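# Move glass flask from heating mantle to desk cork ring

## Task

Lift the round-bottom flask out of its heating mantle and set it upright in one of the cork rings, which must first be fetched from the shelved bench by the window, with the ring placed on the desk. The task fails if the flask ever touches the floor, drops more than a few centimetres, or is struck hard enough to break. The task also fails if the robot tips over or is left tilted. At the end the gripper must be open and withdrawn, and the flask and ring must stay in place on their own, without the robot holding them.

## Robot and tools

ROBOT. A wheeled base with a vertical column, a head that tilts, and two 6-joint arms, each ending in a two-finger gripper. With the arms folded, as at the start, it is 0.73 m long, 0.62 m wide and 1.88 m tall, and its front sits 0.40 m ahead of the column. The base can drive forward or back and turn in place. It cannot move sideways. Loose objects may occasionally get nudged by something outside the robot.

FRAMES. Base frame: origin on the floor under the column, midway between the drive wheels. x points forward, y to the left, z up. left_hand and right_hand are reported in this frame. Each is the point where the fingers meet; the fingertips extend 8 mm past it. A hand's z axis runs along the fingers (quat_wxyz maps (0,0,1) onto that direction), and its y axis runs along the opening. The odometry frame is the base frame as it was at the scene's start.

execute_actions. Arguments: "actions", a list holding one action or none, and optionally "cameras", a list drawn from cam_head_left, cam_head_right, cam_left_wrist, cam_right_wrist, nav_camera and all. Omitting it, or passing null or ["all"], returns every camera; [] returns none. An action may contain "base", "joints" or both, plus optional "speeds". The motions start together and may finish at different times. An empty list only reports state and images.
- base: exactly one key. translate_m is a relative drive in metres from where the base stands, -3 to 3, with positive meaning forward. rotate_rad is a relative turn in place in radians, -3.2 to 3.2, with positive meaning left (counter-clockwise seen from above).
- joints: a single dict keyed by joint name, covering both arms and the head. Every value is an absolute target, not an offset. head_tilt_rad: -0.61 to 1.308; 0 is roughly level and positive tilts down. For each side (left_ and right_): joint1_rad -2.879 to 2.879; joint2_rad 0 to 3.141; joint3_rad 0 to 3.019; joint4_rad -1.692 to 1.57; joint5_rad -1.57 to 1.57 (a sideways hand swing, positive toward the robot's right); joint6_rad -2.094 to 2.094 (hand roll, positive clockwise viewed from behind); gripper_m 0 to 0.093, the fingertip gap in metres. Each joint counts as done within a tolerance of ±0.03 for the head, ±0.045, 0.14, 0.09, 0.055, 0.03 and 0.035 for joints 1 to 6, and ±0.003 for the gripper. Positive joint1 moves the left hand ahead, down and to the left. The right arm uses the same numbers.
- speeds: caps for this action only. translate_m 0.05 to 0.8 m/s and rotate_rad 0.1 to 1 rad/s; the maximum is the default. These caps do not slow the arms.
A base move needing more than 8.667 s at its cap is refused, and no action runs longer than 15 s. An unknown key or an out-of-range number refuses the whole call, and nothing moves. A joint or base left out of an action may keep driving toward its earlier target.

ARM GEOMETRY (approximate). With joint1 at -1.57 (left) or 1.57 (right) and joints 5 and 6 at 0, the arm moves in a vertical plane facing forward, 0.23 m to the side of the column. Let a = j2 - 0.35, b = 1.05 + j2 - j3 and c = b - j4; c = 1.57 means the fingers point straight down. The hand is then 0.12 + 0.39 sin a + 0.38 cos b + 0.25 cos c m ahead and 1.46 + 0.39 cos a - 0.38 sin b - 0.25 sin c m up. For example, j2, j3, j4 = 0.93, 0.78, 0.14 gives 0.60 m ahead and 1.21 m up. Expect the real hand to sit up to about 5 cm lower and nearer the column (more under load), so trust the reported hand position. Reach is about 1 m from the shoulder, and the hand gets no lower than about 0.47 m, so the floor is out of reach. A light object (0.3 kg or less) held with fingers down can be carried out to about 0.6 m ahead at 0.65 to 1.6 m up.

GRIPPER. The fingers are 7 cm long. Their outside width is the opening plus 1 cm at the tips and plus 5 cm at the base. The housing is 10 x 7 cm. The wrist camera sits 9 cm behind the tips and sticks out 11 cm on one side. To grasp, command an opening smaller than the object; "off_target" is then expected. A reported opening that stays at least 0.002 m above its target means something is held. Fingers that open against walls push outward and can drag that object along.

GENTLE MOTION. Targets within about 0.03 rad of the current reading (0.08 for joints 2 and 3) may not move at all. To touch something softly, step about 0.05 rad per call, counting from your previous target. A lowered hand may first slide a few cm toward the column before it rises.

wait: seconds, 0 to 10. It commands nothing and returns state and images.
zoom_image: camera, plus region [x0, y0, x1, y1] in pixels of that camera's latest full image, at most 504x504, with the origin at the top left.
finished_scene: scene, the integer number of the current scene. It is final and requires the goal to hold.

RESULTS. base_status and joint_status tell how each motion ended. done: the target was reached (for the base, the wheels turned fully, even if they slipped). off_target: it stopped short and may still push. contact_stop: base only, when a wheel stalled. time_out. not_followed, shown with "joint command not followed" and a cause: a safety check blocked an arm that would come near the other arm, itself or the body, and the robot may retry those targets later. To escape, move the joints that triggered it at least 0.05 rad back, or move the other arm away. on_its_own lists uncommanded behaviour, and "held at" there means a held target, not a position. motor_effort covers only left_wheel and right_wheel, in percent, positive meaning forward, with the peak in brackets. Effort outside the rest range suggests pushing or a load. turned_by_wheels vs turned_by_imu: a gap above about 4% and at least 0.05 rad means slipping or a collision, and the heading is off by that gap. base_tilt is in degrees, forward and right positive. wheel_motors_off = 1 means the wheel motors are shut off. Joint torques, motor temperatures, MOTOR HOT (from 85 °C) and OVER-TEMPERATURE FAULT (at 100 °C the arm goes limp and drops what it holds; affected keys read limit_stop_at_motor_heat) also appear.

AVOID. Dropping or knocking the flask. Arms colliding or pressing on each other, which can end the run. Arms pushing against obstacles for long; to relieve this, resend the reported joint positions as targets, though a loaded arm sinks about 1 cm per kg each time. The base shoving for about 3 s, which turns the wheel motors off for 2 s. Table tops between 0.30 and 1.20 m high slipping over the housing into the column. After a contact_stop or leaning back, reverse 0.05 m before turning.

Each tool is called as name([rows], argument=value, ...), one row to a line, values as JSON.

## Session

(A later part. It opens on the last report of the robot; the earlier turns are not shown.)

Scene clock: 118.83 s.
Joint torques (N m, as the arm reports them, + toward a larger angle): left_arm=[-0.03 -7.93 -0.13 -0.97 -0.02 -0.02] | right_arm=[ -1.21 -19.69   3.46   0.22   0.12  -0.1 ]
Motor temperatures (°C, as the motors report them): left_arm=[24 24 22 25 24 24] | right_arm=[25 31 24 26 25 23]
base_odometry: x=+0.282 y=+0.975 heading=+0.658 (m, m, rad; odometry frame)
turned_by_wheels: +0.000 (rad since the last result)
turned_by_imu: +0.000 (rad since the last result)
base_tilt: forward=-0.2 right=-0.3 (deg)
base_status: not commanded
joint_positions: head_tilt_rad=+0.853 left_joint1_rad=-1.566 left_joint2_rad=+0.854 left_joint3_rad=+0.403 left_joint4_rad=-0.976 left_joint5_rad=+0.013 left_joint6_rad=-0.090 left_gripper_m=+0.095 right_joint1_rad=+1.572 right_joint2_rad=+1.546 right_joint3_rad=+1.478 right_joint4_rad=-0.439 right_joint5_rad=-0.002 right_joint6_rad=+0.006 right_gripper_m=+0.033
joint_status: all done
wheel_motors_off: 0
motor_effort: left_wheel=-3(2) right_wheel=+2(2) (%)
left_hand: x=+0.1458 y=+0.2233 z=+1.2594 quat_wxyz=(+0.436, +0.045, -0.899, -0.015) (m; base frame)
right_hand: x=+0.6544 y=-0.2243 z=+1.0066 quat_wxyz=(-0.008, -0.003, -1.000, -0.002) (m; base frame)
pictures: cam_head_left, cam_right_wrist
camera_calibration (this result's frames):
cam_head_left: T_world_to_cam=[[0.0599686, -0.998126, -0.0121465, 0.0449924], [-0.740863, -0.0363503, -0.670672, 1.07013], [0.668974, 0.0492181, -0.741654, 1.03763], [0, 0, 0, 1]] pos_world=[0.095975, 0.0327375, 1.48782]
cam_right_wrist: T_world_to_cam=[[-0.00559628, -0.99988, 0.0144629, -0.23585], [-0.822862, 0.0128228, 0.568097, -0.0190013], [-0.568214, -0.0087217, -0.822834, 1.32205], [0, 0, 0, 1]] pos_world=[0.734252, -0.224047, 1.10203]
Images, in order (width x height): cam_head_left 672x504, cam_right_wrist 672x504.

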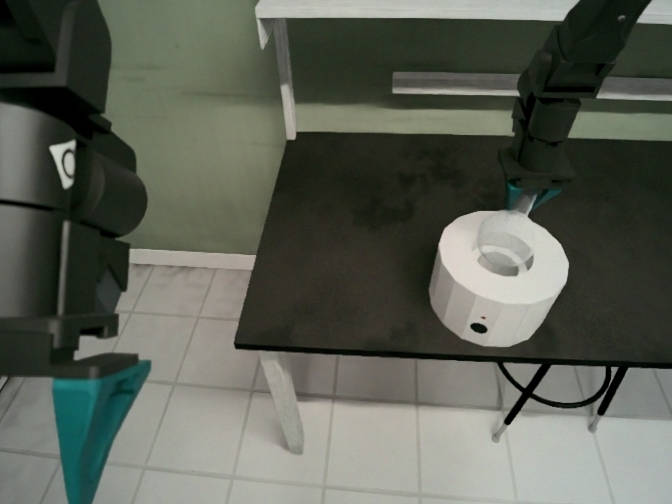

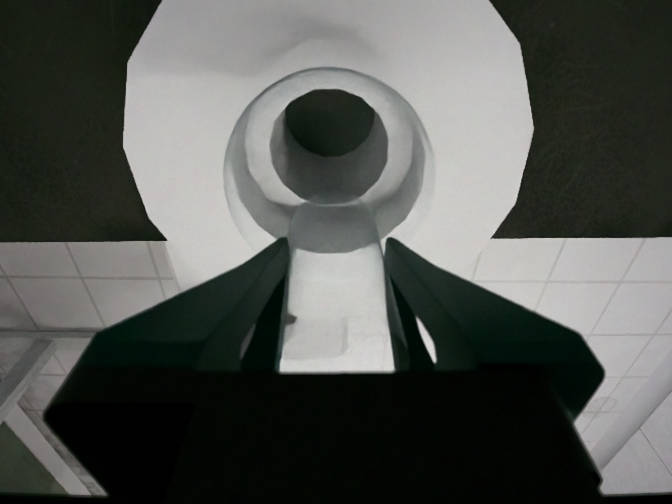

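execute_actions([
  {"joints":{"right_joint2_rad":1.38,"right_joint3_rad":1.38,"right_joint4_rad":-0.52}},
], cameras=[])

execute_actions([
  {"joints":{"right_joint2_rad":1.12,"right_joint3_rad":1.26,"right_joint4_rad":-0.66}},
], cameras=[])

execute_actions([
  {"base":{"translate_m":-1.19}},
], cameras=[])

execute_actions([
  {"base":{"rotate_rad":1.543}},
], cameras=[])

execute_actions([
  {"base":{"translate_m":0.19}},
], cameras=["cam_head_left","cam_right_wrist"])

Scene clock: 126.03 s.
Joint torques (N m, as the arm reports them, + toward a larger angle): left_arm=[-0.1  -7.8  -0.12 -1.01 -0.02  0.  ] | right_arm=[ -1.28 -18.06   4.62   0.46   0.11  -0.11]
Motor temperatures (°C, as the motors report them): left_arm=[24 24 22 25 24 24] | right_arm=[25 31 23 26 25 23]
base_odometry: x=+0.282 y=+0.975 heading=+0.658 (m, m, rad; odometry frame)
turned_by_wheels: +0.000 (rad since the last result)
turned_by_imu: -0.001 (rad since the last result)
base_tilt: forward=-0.2 right=-0.4 (deg)
base_status: not commanded
joint_positions: head_tilt_rad=+0.853 left_joint1_rad=-1.566 left_joint2_rad=+0.854 left_joint3_rad=+0.403 left_joint4_rad=-0.976 left_joint5_rad=+0.013 left_joint6_rad=-0.090 left_gripper_m=+0.095 right_joint1_rad=+1.572 right_joint2_rad=+1.396 right_joint3_rad=+1.376 right_joint4_rad=-0.515 right_joint5_rad=-0.002 right_joint6_rad=+0.006 right_gripper_m=+0.033
joint_status: all done
wheel_motors_off: 0
motor_effort: left_wheel=-3(3) right_wheel=+3(3) (%)
left_hand: x=+0.1458 y=+0.2233 z=+1.2594 quat_wxyz=(+0.436, +0.045, -0.899, -0.015) (m; base frame)
right_hand: x=+0.6392 y=-0.2243 z=+1.0673 quat_wxyz=(+0.006, -0.003, -1.000, -0.002) (m; base frame)
pictures: none
No camera images: the call's "cameras" was empty. Leave "cameras" out to get every camera's image.

Scene clock: 127.40 s.
Joint torques (N m, as the arm reports them, + toward a larger angle): left_arm=[-0.1  -8.31 -0.13 -0.94 -0.03 -0.01] | right_arm=[ -1.13 -15.15   6.78   0.79   0.12  -0.1 ]
Motor temperatures (°C, as the motors report them): left_arm=[24 24 22 25 24 24] | right_arm=[25 31 24 26 25 23]
base_odometry: x=+0.282 y=+0.975 heading=+0.658 (m, m, rad; odometry frame)
turned_by_wheels: +0.000 (rad since the last result)
turned_by_imu: +0.000 (rad since the last result)
base_tilt: forward=-0.2 right=-0.4 (deg)
base_status: not commanded
joint_positions: head_tilt_rad=+0.853 left_joint1_rad=-1.566 left_joint2_rad=+0.854 left_joint3_rad=+0.404 left_joint4_rad=-0.976 left_joint5_rad=+0.013 left_joint6_rad=-0.090 left_gripper_m=+0.095 right_joint1_rad=+1.572 right_joint2_rad=+1.112 right_joint3_rad=+1.242 right_joint4_rad=-0.664 right_joint5_rad=-0.002 right_joint6_rad=+0.006 right_gripper_m=+0.033
joint_status: all done
wheel_motors_off: 0
motor_effort: left_wheel=-3(2) right_wheel=+4(4) (%)
left_hand: x=+0.1462 y=+0.2233 z=+1.2592 quat_wxyz=(+0.436, +0.045, -0.899, -0.015) (m; base frame)
right_hand: x=+0.6200 y=-0.2245 z=+1.1842 quat_wxyz=(+0.006, -0.003, -1.000, -0.002) (m; base frame)
pictures: none
No camera images: the call's "cameras" was empty. Leave "cameras" out to get every camera's image.

Scene clock: 130.80 s.
Joint torques (N m, as the arm reports them, + toward a larger angle): left_arm=[ 0.   -7.71 -0.06 -1.03 -0.02 -0.02] | right_arm=[ -1.1  -14.96   6.82   0.83   0.09  -0.1 ]
Motor temperatures (°C, as the motors report them): left_arm=[24 24 22 25 24 24] | right_arm=[25 31 24 26 25 23]
base_odometry: x=-0.659 y=+0.246 heading=+0.659 (m, m, rad; odometry frame)
turned_by_wheels: +0.001 (rad since the last result)
turned_by_imu: +0.000 (rad since the last result)
base_tilt: forward=-0.2 right=-0.4 (deg)
base_status: done
joint_positions: head_tilt_rad=+0.853 left_joint1_rad=-1.566 left_joint2_rad=+0.854 left_joint3_rad=+0.404 left_joint4_rad=-0.976 left_joint5_rad=+0.013 left_joint6_rad=-0.090 left_gripper_m=+0.095 right_joint1_rad=+1.572 right_joint2_rad=+1.112 right_joint3_rad=+1.242 right_joint4_rad=-0.664 right_joint5_rad=-0.001 right_joint6_rad=+0.006 right_gripper_m=+0.033
joint_status: not commanded
wheel_motors_off: 0
motor_effort: left_wheel=+0(63) right_wheel=-1(55) (%)
left_hand: x=+0.1460 y=+0.2233 z=+1.2593 quat_wxyz=(+0.436, +0.045, -0.899, -0.015) (m; base frame)
right_hand: x=+0.6201 y=-0.2247 z=+1.1842 quat_wxyz=(+0.005, -0.003, -1.000, -0.001) (m; base frame)
pictures: none
No camera images: the call's "cameras" was empty. Leave "cameras" out to get every camera's image.

Scene clock: 133.87 s.
Joint torques (N m, as the arm reports them, + toward a larger angle): left_arm=[-0.08 -7.85 -0.1  -1.   -0.05 -0.02] | right_arm=[ -1.09 -15.24   6.8    0.82   0.03  -0.1 ]
Motor temperatures (°C, as the motors report them): left_arm=[24 24 22 25 24 24] | right_arm=[25 31 24 26 25 23]
base_odometry: x=-0.659 y=+0.246 heading=+2.201 (m, m, rad; odometry frame)
turned_by_wheels: +1.542 (rad since the last result)
turned_by_imu: +1.521 (rad since the last result)
base_tilt: forward=-0.2 right=-0.4 (deg)
base_status: done
joint_positions: head_tilt_rad=+0.853 left_joint1_rad=-1.566 left_joint2_rad=+0.854 left_joint3_rad=+0.404 left_joint4_rad=-0.976 left_joint5_rad=+0.013 left_joint6_rad=-0.090 left_gripper_m=+0.095 right_joint1_rad=+1.572 right_joint2_rad=+1.112 right_joint3_rad=+1.242 right_joint4_rad=-0.664 right_joint5_rad=+0.000 right_joint6_rad=+0.006 right_gripper_m=+0.033
joint_status: not commanded
wheel_motors_off: 0
motor_effort: left_wheel=-3(50) right_wheel=+3(56) (%)
left_hand: x=+0.1460 y=+0.2233 z=+1.2593 quat_wxyz=(+0.436, +0.045, -0.899, -0.015) (m; base frame)
right_hand: x=+0.6201 y=-0.2251 z=+1.1842 quat_wxyz=(+0.005, -0.003, -1.000, +0.000) (m; base frame)
pictures: none
No camera images: the call's "cameras" was empty. Leave "cameras" out to get every camera's image.

Scene clock: 135.50 s.
Joint torques (N m, as the arm reports them, + toward a larger angle): left_arm=[-0.17 -7.96 -0.45 -1.03 -0.06 -0.04] | right_arm=[ -1.16 -15.25   6.76   0.73   0.03  -0.1 ]
Motor temperatures (°C, as the motors report them): left_arm=[24 24 22 25 24 24] | right_arm=[25 31 24 26 25 23]
base_odometry: x=-0.771 y=+0.400 heading=+2.202 (m, m, rad; odometry frame)
turned_by_wheels: +0.001 (rad since the last result)
turned_by_imu: +0.001 (rad since the last result)
base_tilt: forward=-0.2 right=-0.4 (deg)
base_status: done
joint_positions: head_tilt_rad=+0.853 left_joint1_rad=-1.566 left_joint2_rad=+0.854 left_joint3_rad=+0.409 left_joint4_rad=-0.976 left_joint5_rad=+0.013 left_joint6_rad=-0.090 left_gripper_m=+0.095 right_joint1_rad=+1.572 right_joint2_rad=+1.113 right_joint3_rad=+1.243 right_joint4_rad=-0.662 right_joint5_rad=+0.000 right_joint6_rad=+0.006 right_gripper_m=+0.033
joint_status: not commanded
wheel_motors_off: 0
motor_effort: left_wheel=+1(55) right_wheel=+0(61) (%)
left_hand: x=+0.1490 y=+0.2233 z=+1.2584 quat_wxyz=(+0.433, +0.045, -0.900, -0.015) (m; base frame)
right_hand: x=+0.6209 y=-0.2251 z=+1.1840 quat_wxyz=(+0.004, -0.003, -1.000, +0.000) (m; base frame)
pictures: cam_head_left, cam_right_wrist
camera_calibration (this result's frames):
cam_head_left: T_world_to_cam=[[0.0599661, -0.998126, -0.0121587, 0.0450114], [-0.740999, -0.0363503, -0.670521, 1.06991], [0.668823, 0.0492181, -0.741791, 1.03785], [0, 0, 0, 1]] pos_world=[0.0959644, 0.0327375, 1.48781]
cam_right_wrist: T_world_to_cam=[[-0.00499851, -0.999832, 0.0176075, -0.243528], [-0.808528, 0.014402, 0.588281, -0.179815], [-0.588436, -0.0112956, -0.808465, 1.44398], [0, 0, 0, 1]] pos_world=[0.703085, -0.224587, 1.27747]
Images, in order (width x height): cam_head_left 672x504, cam_right_wrist 672x504.

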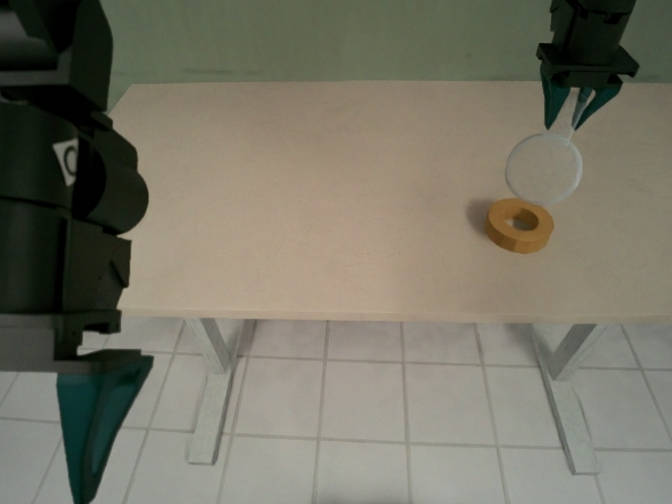

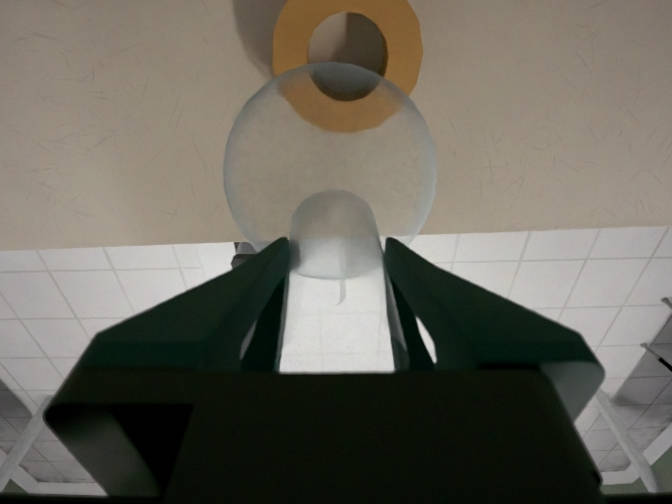

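execute_actions([
  {"base":{"rotate_rad":-0.026},"joints":{"right_joint2_rad":1.31,"right_joint3_rad":1.445,"right_joint4_rad":-0.64}},
], cameras=["cam_head_left","cam_right_wrist"])

Scene clock: 140.57 s.
Joint torques (N m, as the arm reports them, + toward a larger angle): left_arm=[ 0.15 -8.08 -0.41 -0.99 -0.03 -0.03] | right_arm=[ -1.11 -17.85   7.65   0.71   0.02  -0.1 ]
Motor temperatures (°C, as the motors report them): left_arm=[24 24 22 25 24 24] | right_arm=[25 31 25 26 25 23]
base_odometry: x=-0.771 y=+0.400 heading=+2.179 (m, m, rad; odometry frame)
turned_by_wheels: -0.024 (rad since the last result)
turned_by_imu: -0.025 (rad since the last result)
base_tilt: forward=-0.2 right=-0.4 (deg)
base_status: done
joint_positions: head_tilt_rad=+0.853 left_joint1_rad=-1.566 left_joint2_rad=+0.854 left_joint3_rad=+0.409 left_joint4_rad=-0.976 left_joint5_rad=+0.013 left_joint6_rad=-0.090 left_gripper_m=+0.095 right_joint1_rad=+1.571 right_joint2_rad=+1.317 right_joint3_rad=+1.413 right_joint4_rad=-0.643 right_joint5_rad=+0.001 right_joint6_rad=+0.006 right_gripper_m=+0.033
joint_status: all done
wheel_motors_off: 0
motor_effort: left_wheel=+2(39) right_wheel=-1(40) (%)
left_hand: x=+0.1486 y=+0.2233 z=+1.2585 quat_wxyz=(+0.434, +0.045, -0.900, -0.015) (m; base frame)
right_hand: x=+0.6572 y=-0.2256 z=+1.1165 quat_wxyz=(+0.012, -0.003, -1.000, +0.000) (m; base frame)
pictures: cam_head_left, cam_right_wrist
camera_calibration (this result's frames):
cam_head_left: T_world_to_cam=[[0.0599661, -0.998126, -0.0121587, 0.0450114], [-0.740999, -0.0363503, -0.670521, 1.06991], [0.668823, 0.0492181, -0.741791, 1.03785], [0, 0, 0, 1]] pos_world=[0.0959644, 0.0327375, 1.48781]
cam_right_wrist: T_world_to_cam=[[-0.00508483, -0.999812, 0.018731, -0.243806], [-0.799223, 0.0153211, 0.600839, -0.130658], [-0.601013, -0.0119151, -0.79915, 1.40849], [0, 0, 0, 1]] pos_world=[0.740853, -0.224976, 1.20866]
Images, in order (width x height): cam_head_left 672x504, cam_right_wrist 672x504.

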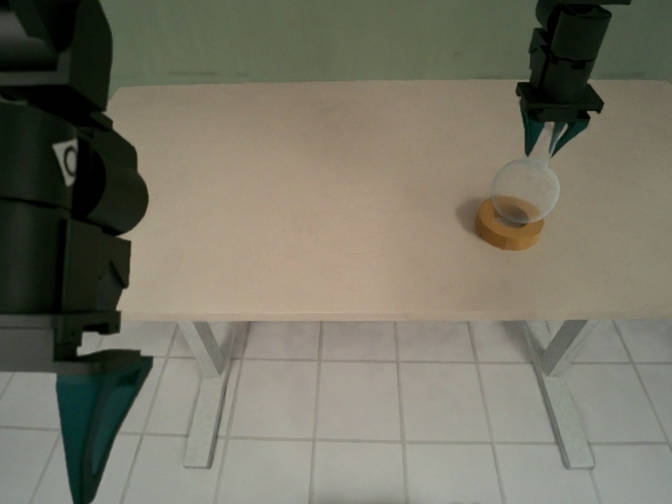

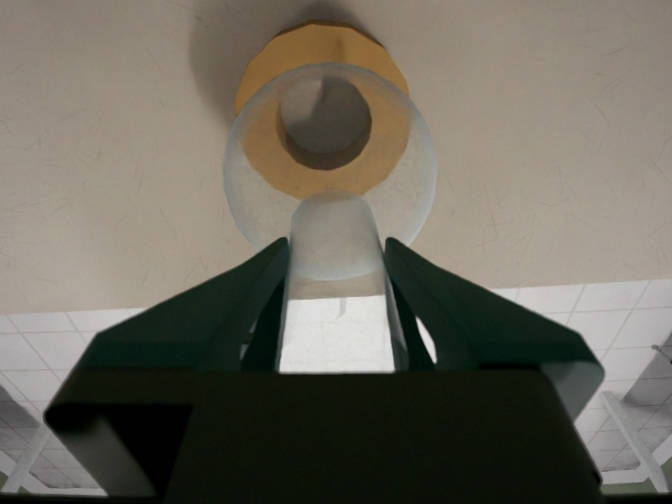

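execute_actions([
  {"joints":{"right_joint2_rad":1.385,"right_joint4_rad":-0.575}},
], cameras=["cam_head_left","cam_right_wrist"])

Scene clock: 144.07 s.
Joint torques (N m, as the arm reports them, + toward a larger angle): left_arm=[-0.18 -7.81 -0.32 -1.05 -0.05  0.01] | right_arm=[ -1.2  -15.33   6.95   0.96   0.04  -0.1 ]
Motor temperatures (°C, as the motors report them): left_arm=[24 24 22 25 24 24] | right_arm=[25 31 25 26 25 23]
base_odometry: x=-0.771 y=+0.400 heading=+2.179 (m, m, rad; odometry frame)
turned_by_wheels: +0.000 (rad since the last result)
turned_by_imu: -0.001 (rad since the last result)
base_tilt: forward=-0.2 right=-0.4 (deg)
base_status: not commanded
joint_positions: head_tilt_rad=+0.853 left_joint1_rad=-1.566 left_joint2_rad=+0.854 left_joint3_rad=+0.407 left_joint4_rad=-0.976 left_joint5_rad=+0.013 left_joint6_rad=-0.090 left_gripper_m=+0.095 right_joint1_rad=+1.571 right_joint2_rad=+1.353 right_joint3_rad=+1.421 right_joint4_rad=-0.581 right_joint5_rad=-0.001 right_joint6_rad=+0.006 right_gripper_m=+0.033
joint_status: all done
wheel_motors_off: 0
motor_effort: left_wheel=+4(4) right_wheel=-3(4) (%)
left_hand: x=+0.1480 y=+0.2233 z=+1.2587 quat_wxyz=(+0.434, +0.045, -0.899, -0.015) (m; base frame)
right_hand: x=+0.6643 y=-0.2254 z=+1.0986 quat_wxyz=(-0.005, -0.003, -1.000, +0.000) (m; base frame)
pictures: cam_head_left, cam_right_wrist
camera_calibration (this result's frames):
cam_head_left: T_world_to_cam=[[0.0599661, -0.998126, -0.0121587, 0.0450114], [-0.740999, -0.0363503, -0.670521, 1.06991], [0.668823, 0.0492181, -0.741791, 1.03785], [0, 0, 0, 1]] pos_world=[0.0959644, 0.0327375, 1.48781]
cam_right_wrist: T_world_to_cam=[[-0.00570547, -0.999832, 0.0174041, -0.241374], [-0.819158, 0.0146553, 0.573381, -0.0709719], [-0.573539, -0.0109853, -0.819104, 1.40239], [0, 0, 0, 1]] pos_world=[0.744813, -0.224887, 1.1936]
Images, in order (width x height): cam_head_left 672x504, cam_right_wrist 672x504.

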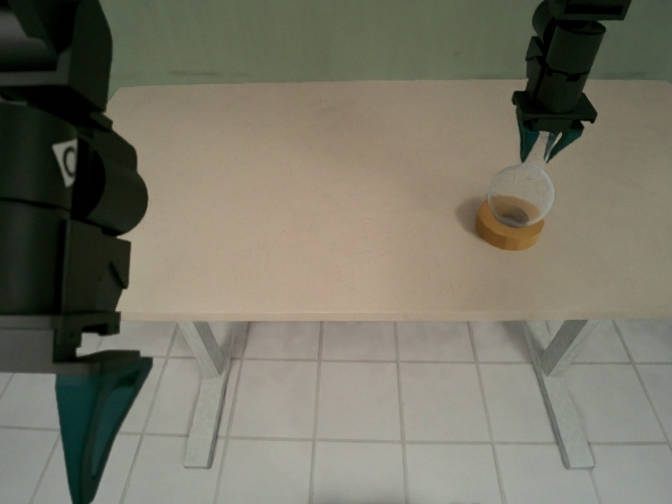

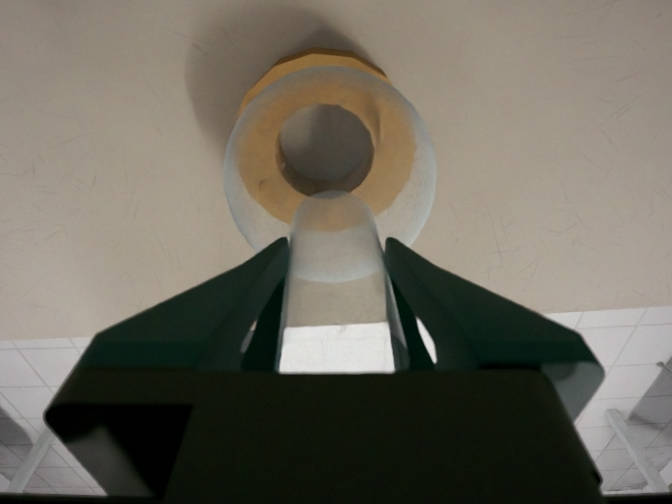

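execute_actions([
  {"joints":{"right_joint2_rad":1.41}},
], cameras=["cam_head_left","cam_right_wrist"])

Scene clock: 146.47 s.
Joint torques (N m, as the arm reports them, + toward a larger angle): left_arm=[-0.26 -8.05 -0.17 -1.01 -0.05 -0.02] | right_arm=[ -1.15 -13.73   6.91   0.95   0.05  -0.1 ]
Motor temperatures (°C, as the motors report them): left_arm=[24 24 22 25 24 24] | right_arm=[25 31 25 26 25 23]
base_odometry: x=-0.771 y=+0.400 heading=+2.179 (m, m, rad; odometry frame)
turned_by_wheels: +0.000 (rad since the last result)
turned_by_imu: -0.001 (rad since the last result)
base_tilt: forward=-0.2 right=-0.4 (deg)
base_status: not commanded
joint_positions: head_tilt_rad=+0.853 left_joint1_rad=-1.566 left_joint2_rad=+0.854 left_joint3_rad=+0.407 left_joint4_rad=-0.976 left_joint5_rad=+0.013 left_joint6_rad=-0.090 left_gripper_m=+0.095 right_joint1_rad=+1.571 right_joint2_rad=+1.354 right_joint3_rad=+1.421 right_joint4_rad=-0.581 right_joint5_rad=-0.001 right_joint6_rad=+0.006 right_gripper_m=+0.033
joint_status: all done
wheel_motors_off: 0
motor_effort: left_wheel=+3(4) right_wheel=-3(3) (%)
left_hand: x=+0.1480 y=+0.2233 z=+1.2587 quat_wxyz=(+0.434, +0.045, -0.899, -0.015) (m; base frame)
right_hand: x=+0.6640 y=-0.2254 z=+1.0982 quat_wxyz=(-0.004, -0.003, -1.000, +0.000) (m; base frame)
pictures: cam_head_left, cam_right_wrist
camera_calibration (this result's frames):
cam_head_left: T_world_to_cam=[[0.0599661, -0.998126, -0.0121587, 0.0450114], [-0.740999, -0.0363503, -0.670521, 1.06991], [0.668823, 0.0492181, -0.741791, 1.03785], [0, 0, 0, 1]] pos_world=[0.0959644, 0.0327375, 1.48781]
cam_right_wrist: T_world_to_cam=[[-0.00569222, -0.999832, 0.0174084, -0.241382], [-0.81872, 0.0146553, 0.574005, -0.0719361], [-0.574164, -0.0109853, -0.818666, 1.40183], [0, 0, 0, 1]] pos_world=[0.744612, -0.224887, 1.19313]
Images, in order (width x height): cam_head_left 672x504, cam_right_wrist 672x504.

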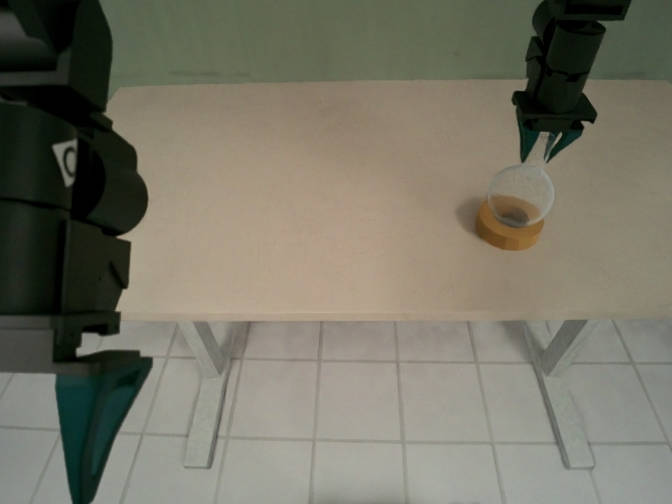

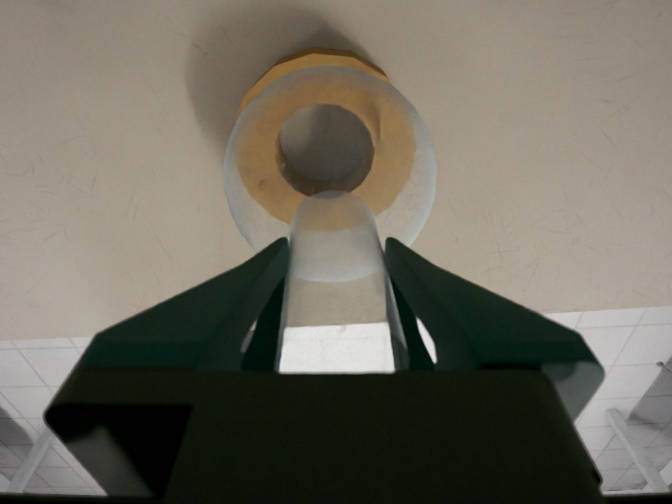

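execute_actions([
  {"base":{"translate_m":-0.006}},
], cameras=["cam_right_wrist"])

execute_actions([
  {"joints":{"right_joint2_rad":1.36,"right_gripper_m":0.08}},
], cameras=["cam_head_left","cam_right_wrist"])

Scene clock: 153.57 s.
Joint torques (N m, as the arm reports them, + toward a larger angle): left_arm=[-0.03 -7.99 -0.13 -0.95 -0.05 -0.02] | right_arm=[ -1.04 -14.09   6.6    0.94   0.12  -0.1 ]
Motor temperatures (°C, as the motors report them): left_arm=[24 24 22 25 24 24] | right_arm=[25 31 25 26 25 23]
base_odometry: x=-0.768 y=+0.395 heading=+2.180 (m, m, rad; odometry frame)
turned_by_wheels: +0.001 (rad since the last result)
turned_by_imu: +0.000 (rad since the last result)
base_tilt: forward=-0.2 right=-0.4 (deg)
base_status: done
joint_positions: head_tilt_rad=+0.853 left_joint1_rad=-1.566 left_joint2_rad=+0.854 left_joint3_rad=+0.405 left_joint4_rad=-0.976 left_joint5_rad=+0.013 left_joint6_rad=-0.090 left_gripper_m=+0.095 right_joint1_rad=+1.571 right_joint2_rad=+1.358 right_joint3_rad=+1.426 right_joint4_rad=-0.581 right_joint5_rad=-0.002 right_joint6_rad=+0.006 right_gripper_m=+0.033
joint_status: not commanded
wheel_motors_off: 0
motor_effort: left_wheel=+2(51) right_wheel=-1(52) (%)
left_hand: x=+0.1466 y=+0.2233 z=+1.2591 quat_wxyz=(+0.435, +0.045, -0.899, -0.015) (m; base frame)
right_hand: x=+0.6656 y=-0.2251 z=+1.0971 quat_wxyz=(-0.005, -0.003, -1.000, -0.001) (m; base frame)
pictures: cam_right_wrist
camera_calibration (this result's frames):
cam_right_wrist: T_world_to_cam=[[-0.0057027, -0.999858, 0.0158742, -0.239406], [-0.819596, 0.0137682, 0.572777, -0.0682593], [-0.572914, -0.00974403, -0.819557, 1.40226], [0, 0, 0, 1]] pos_world=[0.746064, -0.224769, 1.19213]
Images, in order (width x height): cam_right_wrist 672x504.

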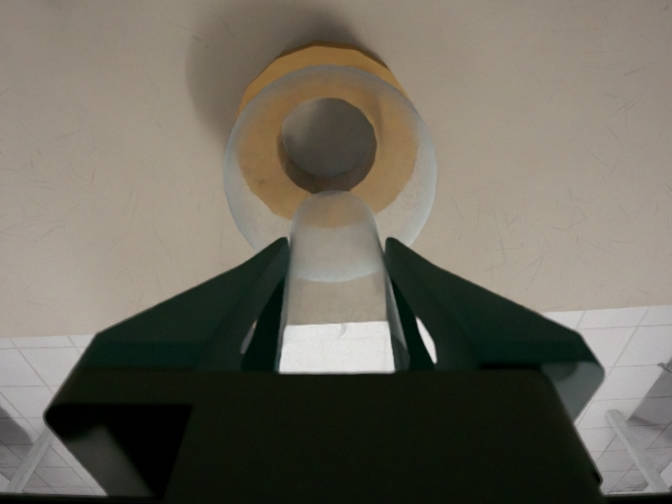

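Scene clock: 154.23 s.
Joint torques (N m, as the arm reports them, + toward a larger angle): left_arm=[-0.13 -8.19 -0.11 -0.99 -0.04 -0.04] | right_arm=[ -1.14 -17.48   6.47   0.98   0.11  -0.1 ]
Motor temperatures (°C, as the motors report them): left_arm=[24 24 22 25 24 24] | right_arm=[25 31 25 26 25 23]
base_odometry: x=-0.768 y=+0.395 heading=+2.180 (m, m, rad; odometry frame)
turned_by_wheels: +0.000 (rad since the last result)
turned_by_imu: +0.000 (rad since the last result)
base_tilt: forward=-0.2 right=-0.4 (deg)
base_status: not commanded
joint_positions: head_tilt_rad=+0.853 left_joint1_rad=-1.566 left_joint2_rad=+0.854 left_joint3_rad=+0.405 left_joint4_rad=-0.976 left_joint5_rad=+0.013 left_joint6_rad=-0.090 left_gripper_m=+0.095 right_joint1_rad=+1.571 right_joint2_rad=+1.358 right_joint3_rad=+1.426 right_joint4_rad=-0.581 right_joint5_rad=-0.002 right_joint6_rad=+0.006 right_gripper_m=+0.080
joint_status: all done
wheel_motors_off: 0
motor_effort: left_wheel=+1(1) right_wheel=-1(1) (%)
left_hand: x=+0.1466 y=+0.2233 z=+1.2591 quat_wxyz=(+0.435, +0.045, -0.899, -0.015) (m; base frame)
right_hand: x=+0.6656 y=-0.2251 z=+1.0971 quat_wxyz=(-0.005, -0.003, -1.000, -0.001) (m; base frame)
pictures: cam_head_left, cam_right_wrist
camera_calibration (this result's frames):
cam_head_left: T_world_to_cam=[[0.0599618, -0.998126, -0.0121799, 0.0450443], [-0.741237, -0.0363503, -0.670259, 1.06951], [0.66856, 0.0492181, -0.742027, 1.03822], [0, 0, 0, 1]] pos_world=[0.0959459, 0.0327375, 1.48779]
cam_right_wrist: T_world_to_cam=[[-0.0057027, -0.999858, 0.0158742, -0.239406], [-0.819596, 0.0137682, 0.572777, -0.0682593], [-0.572914, -0.00974403, -0.819557, 1.40226], [0, 0, 0, 1]] pos_world=[0.746064, -0.224769, 1.19213]
Images, in order (width x height): cam_head_left 672x504, cam_right_wrist 672x504.

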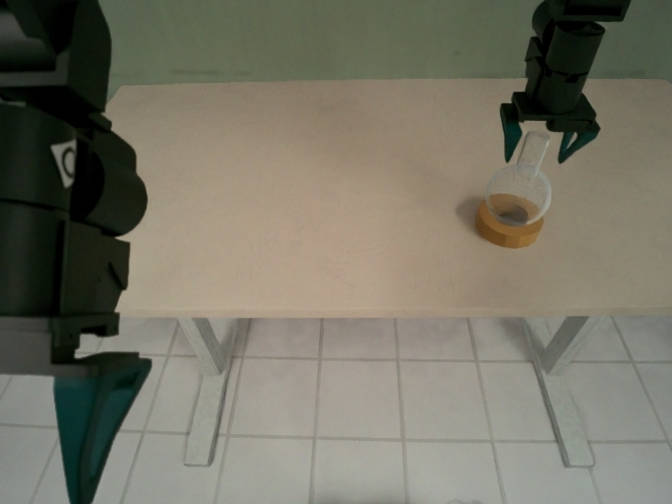

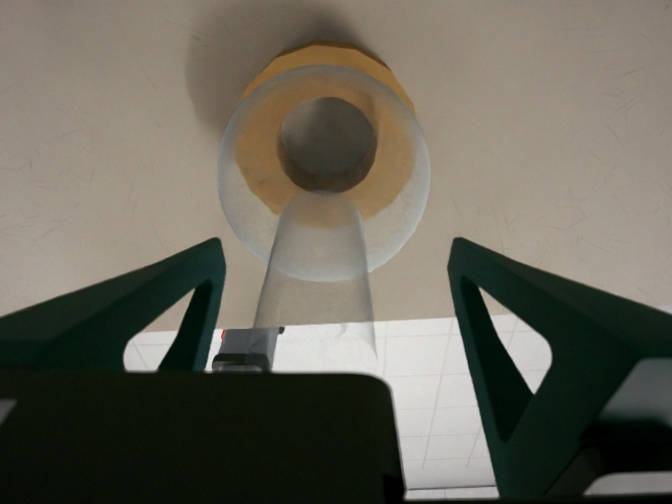

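Slight tilt only.

execute_actions([
  {"joints":{"right_joint2_rad":1.1,"right_joint3_rad":1.3,"right_joint4_rad":-0.72}},
], cameras=[])

execute_actions([
  {"base":{"translate_m":-0.4}},
], cameras=["cam_head_left"])

finished_scene(scene=1)

Scene clock: 166.00 s.
Joint torques (N m, as the arm reports them, + toward a larger angle): left_arm=[-0.09 -8.28 -0.11 -1.11 -0.02 -0.03] | right_arm=[ -1.04 -14.68   6.61   0.77   0.12  -0.09]
Motor temperatures (°C, as the motors report them): left_arm=[24 24 22 25 24 24] | right_arm=[25 32 25 26 25 23]
base_odometry: x=-0.768 y=+0.395 heading=+2.180 (m, m, rad; odometry frame)
turned_by_wheels: +0.000 (rad since the last result)
turned_by_imu: -0.001 (rad since the last result)
base_tilt: forward=-0.2 right=-0.3 (deg)
base_status: not commanded
joint_positions: head_tilt_rad=+0.853 left_joint1_rad=-1.566 left_joint2_rad=+0.854 left_joint3_rad=+0.405 left_joint4_rad=-0.976 left_joint5_rad=+0.013 left_joint6_rad=-0.090 left_gripper_m=+0.095 right_joint1_rad=+1.571 right_joint2_rad=+1.082 right_joint3_rad=+1.291 right_joint4_rad=-0.721 right_joint5_rad=-0.002 right_joint6_rad=+0.006 right_gripper_m=+0.080
joint_status: all done
wheel_motors_off: 0
motor_effort: left_wheel=+0(3) right_wheel=-2(2) (%)
left_hand: x=+0.1468 y=+0.2233 z=+1.2590 quat_wxyz=(+0.435, +0.045, -0.899, -0.015) (m; base frame)
right_hand: x=+0.6403 y=-0.2251 z=+1.2116 quat_wxyz=(-0.006, -0.003, -1.000, -0.001) (m; base frame)
pictures: none
No camera images: the call's "cameras" was empty. Leave "cameras" out to get every camera's image.

Scene clock: 168.40 s.
Joint torques (N m, as the arm reports them, + toward a larger angle): left_arm=[ 0.25 -8.27 -0.14 -1.08 -0.04 -0.01] | right_arm=[ -0.96 -14.96   6.57   0.74   0.11  -0.1 ]
Motor temperatures (°C, as the motors report them): left_arm=[24 24 22 25 24 24] | right_arm=[25 32 25 26 25 23]
base_odometry: x=-0.539 y=+0.067 heading=+2.178 (m, m, rad; odometry frame)
turned_by_wheels: -0.002 (rad since the last result)
turned_by_imu: -0.002 (rad since the last result)
base_tilt: forward=-0.2 right=-0.4 (deg)
base_status: done
joint_positions: head_tilt_rad=+0.853 left_joint1_rad=-1.566 left_joint2_rad=+0.854 left_joint3_rad=+0.406 left_joint4_rad=-0.976 left_joint5_rad=+0.013 left_joint6_rad=-0.090 left_gripper_m=+0.095 right_joint1_rad=+1.571 right_joint2_rad=+1.082 right_joint3_rad=+1.291 right_joint4_rad=-0.721 right_joint5_rad=-0.002 right_joint6_rad=+0.006 right_gripper_m=+0.080
joint_status: not commanded
wheel_motors_off: 0
motor_effort: left_wheel=-1(56) right_wheel=+1(62) (%)
left_hand: x=+0.1470 y=+0.2233 z=+1.2590 quat_wxyz=(+0.435, +0.045, -0.899, -0.015) (m; base frame)
right_hand: x=+0.6403 y=-0.2252 z=+1.2116 quat_wxyz=(-0.006, -0.003, -1.000, -0.001) (m; base frame)
pictures: cam_head_left
camera_calibration (this result's frames):
cam_head_left: T_world_to_cam=[[0.0599611, -0.998126, -0.0121832, 0.0450494], [-0.741273, -0.0363503, -0.670218, 1.06945], [0.66852, 0.0492181, -0.742064, 1.03828], [0, 0, 0, 1]] pos_world=[0.0959431, 0.0327375, 1.48779]
Images, in order (width x height): cam_head_left 672x504.

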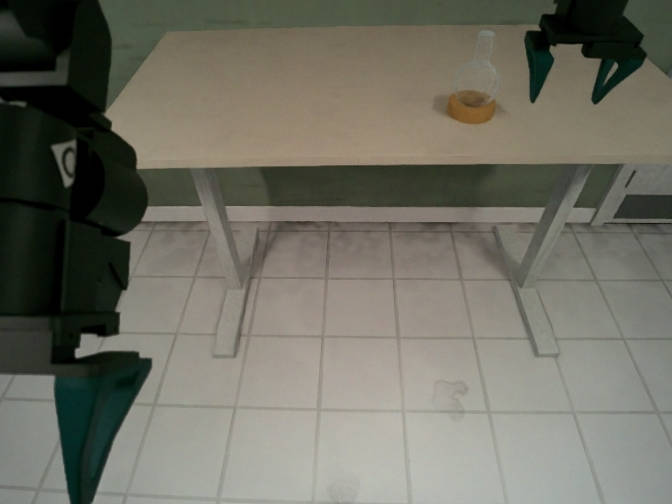

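The scene is finished: the task was done.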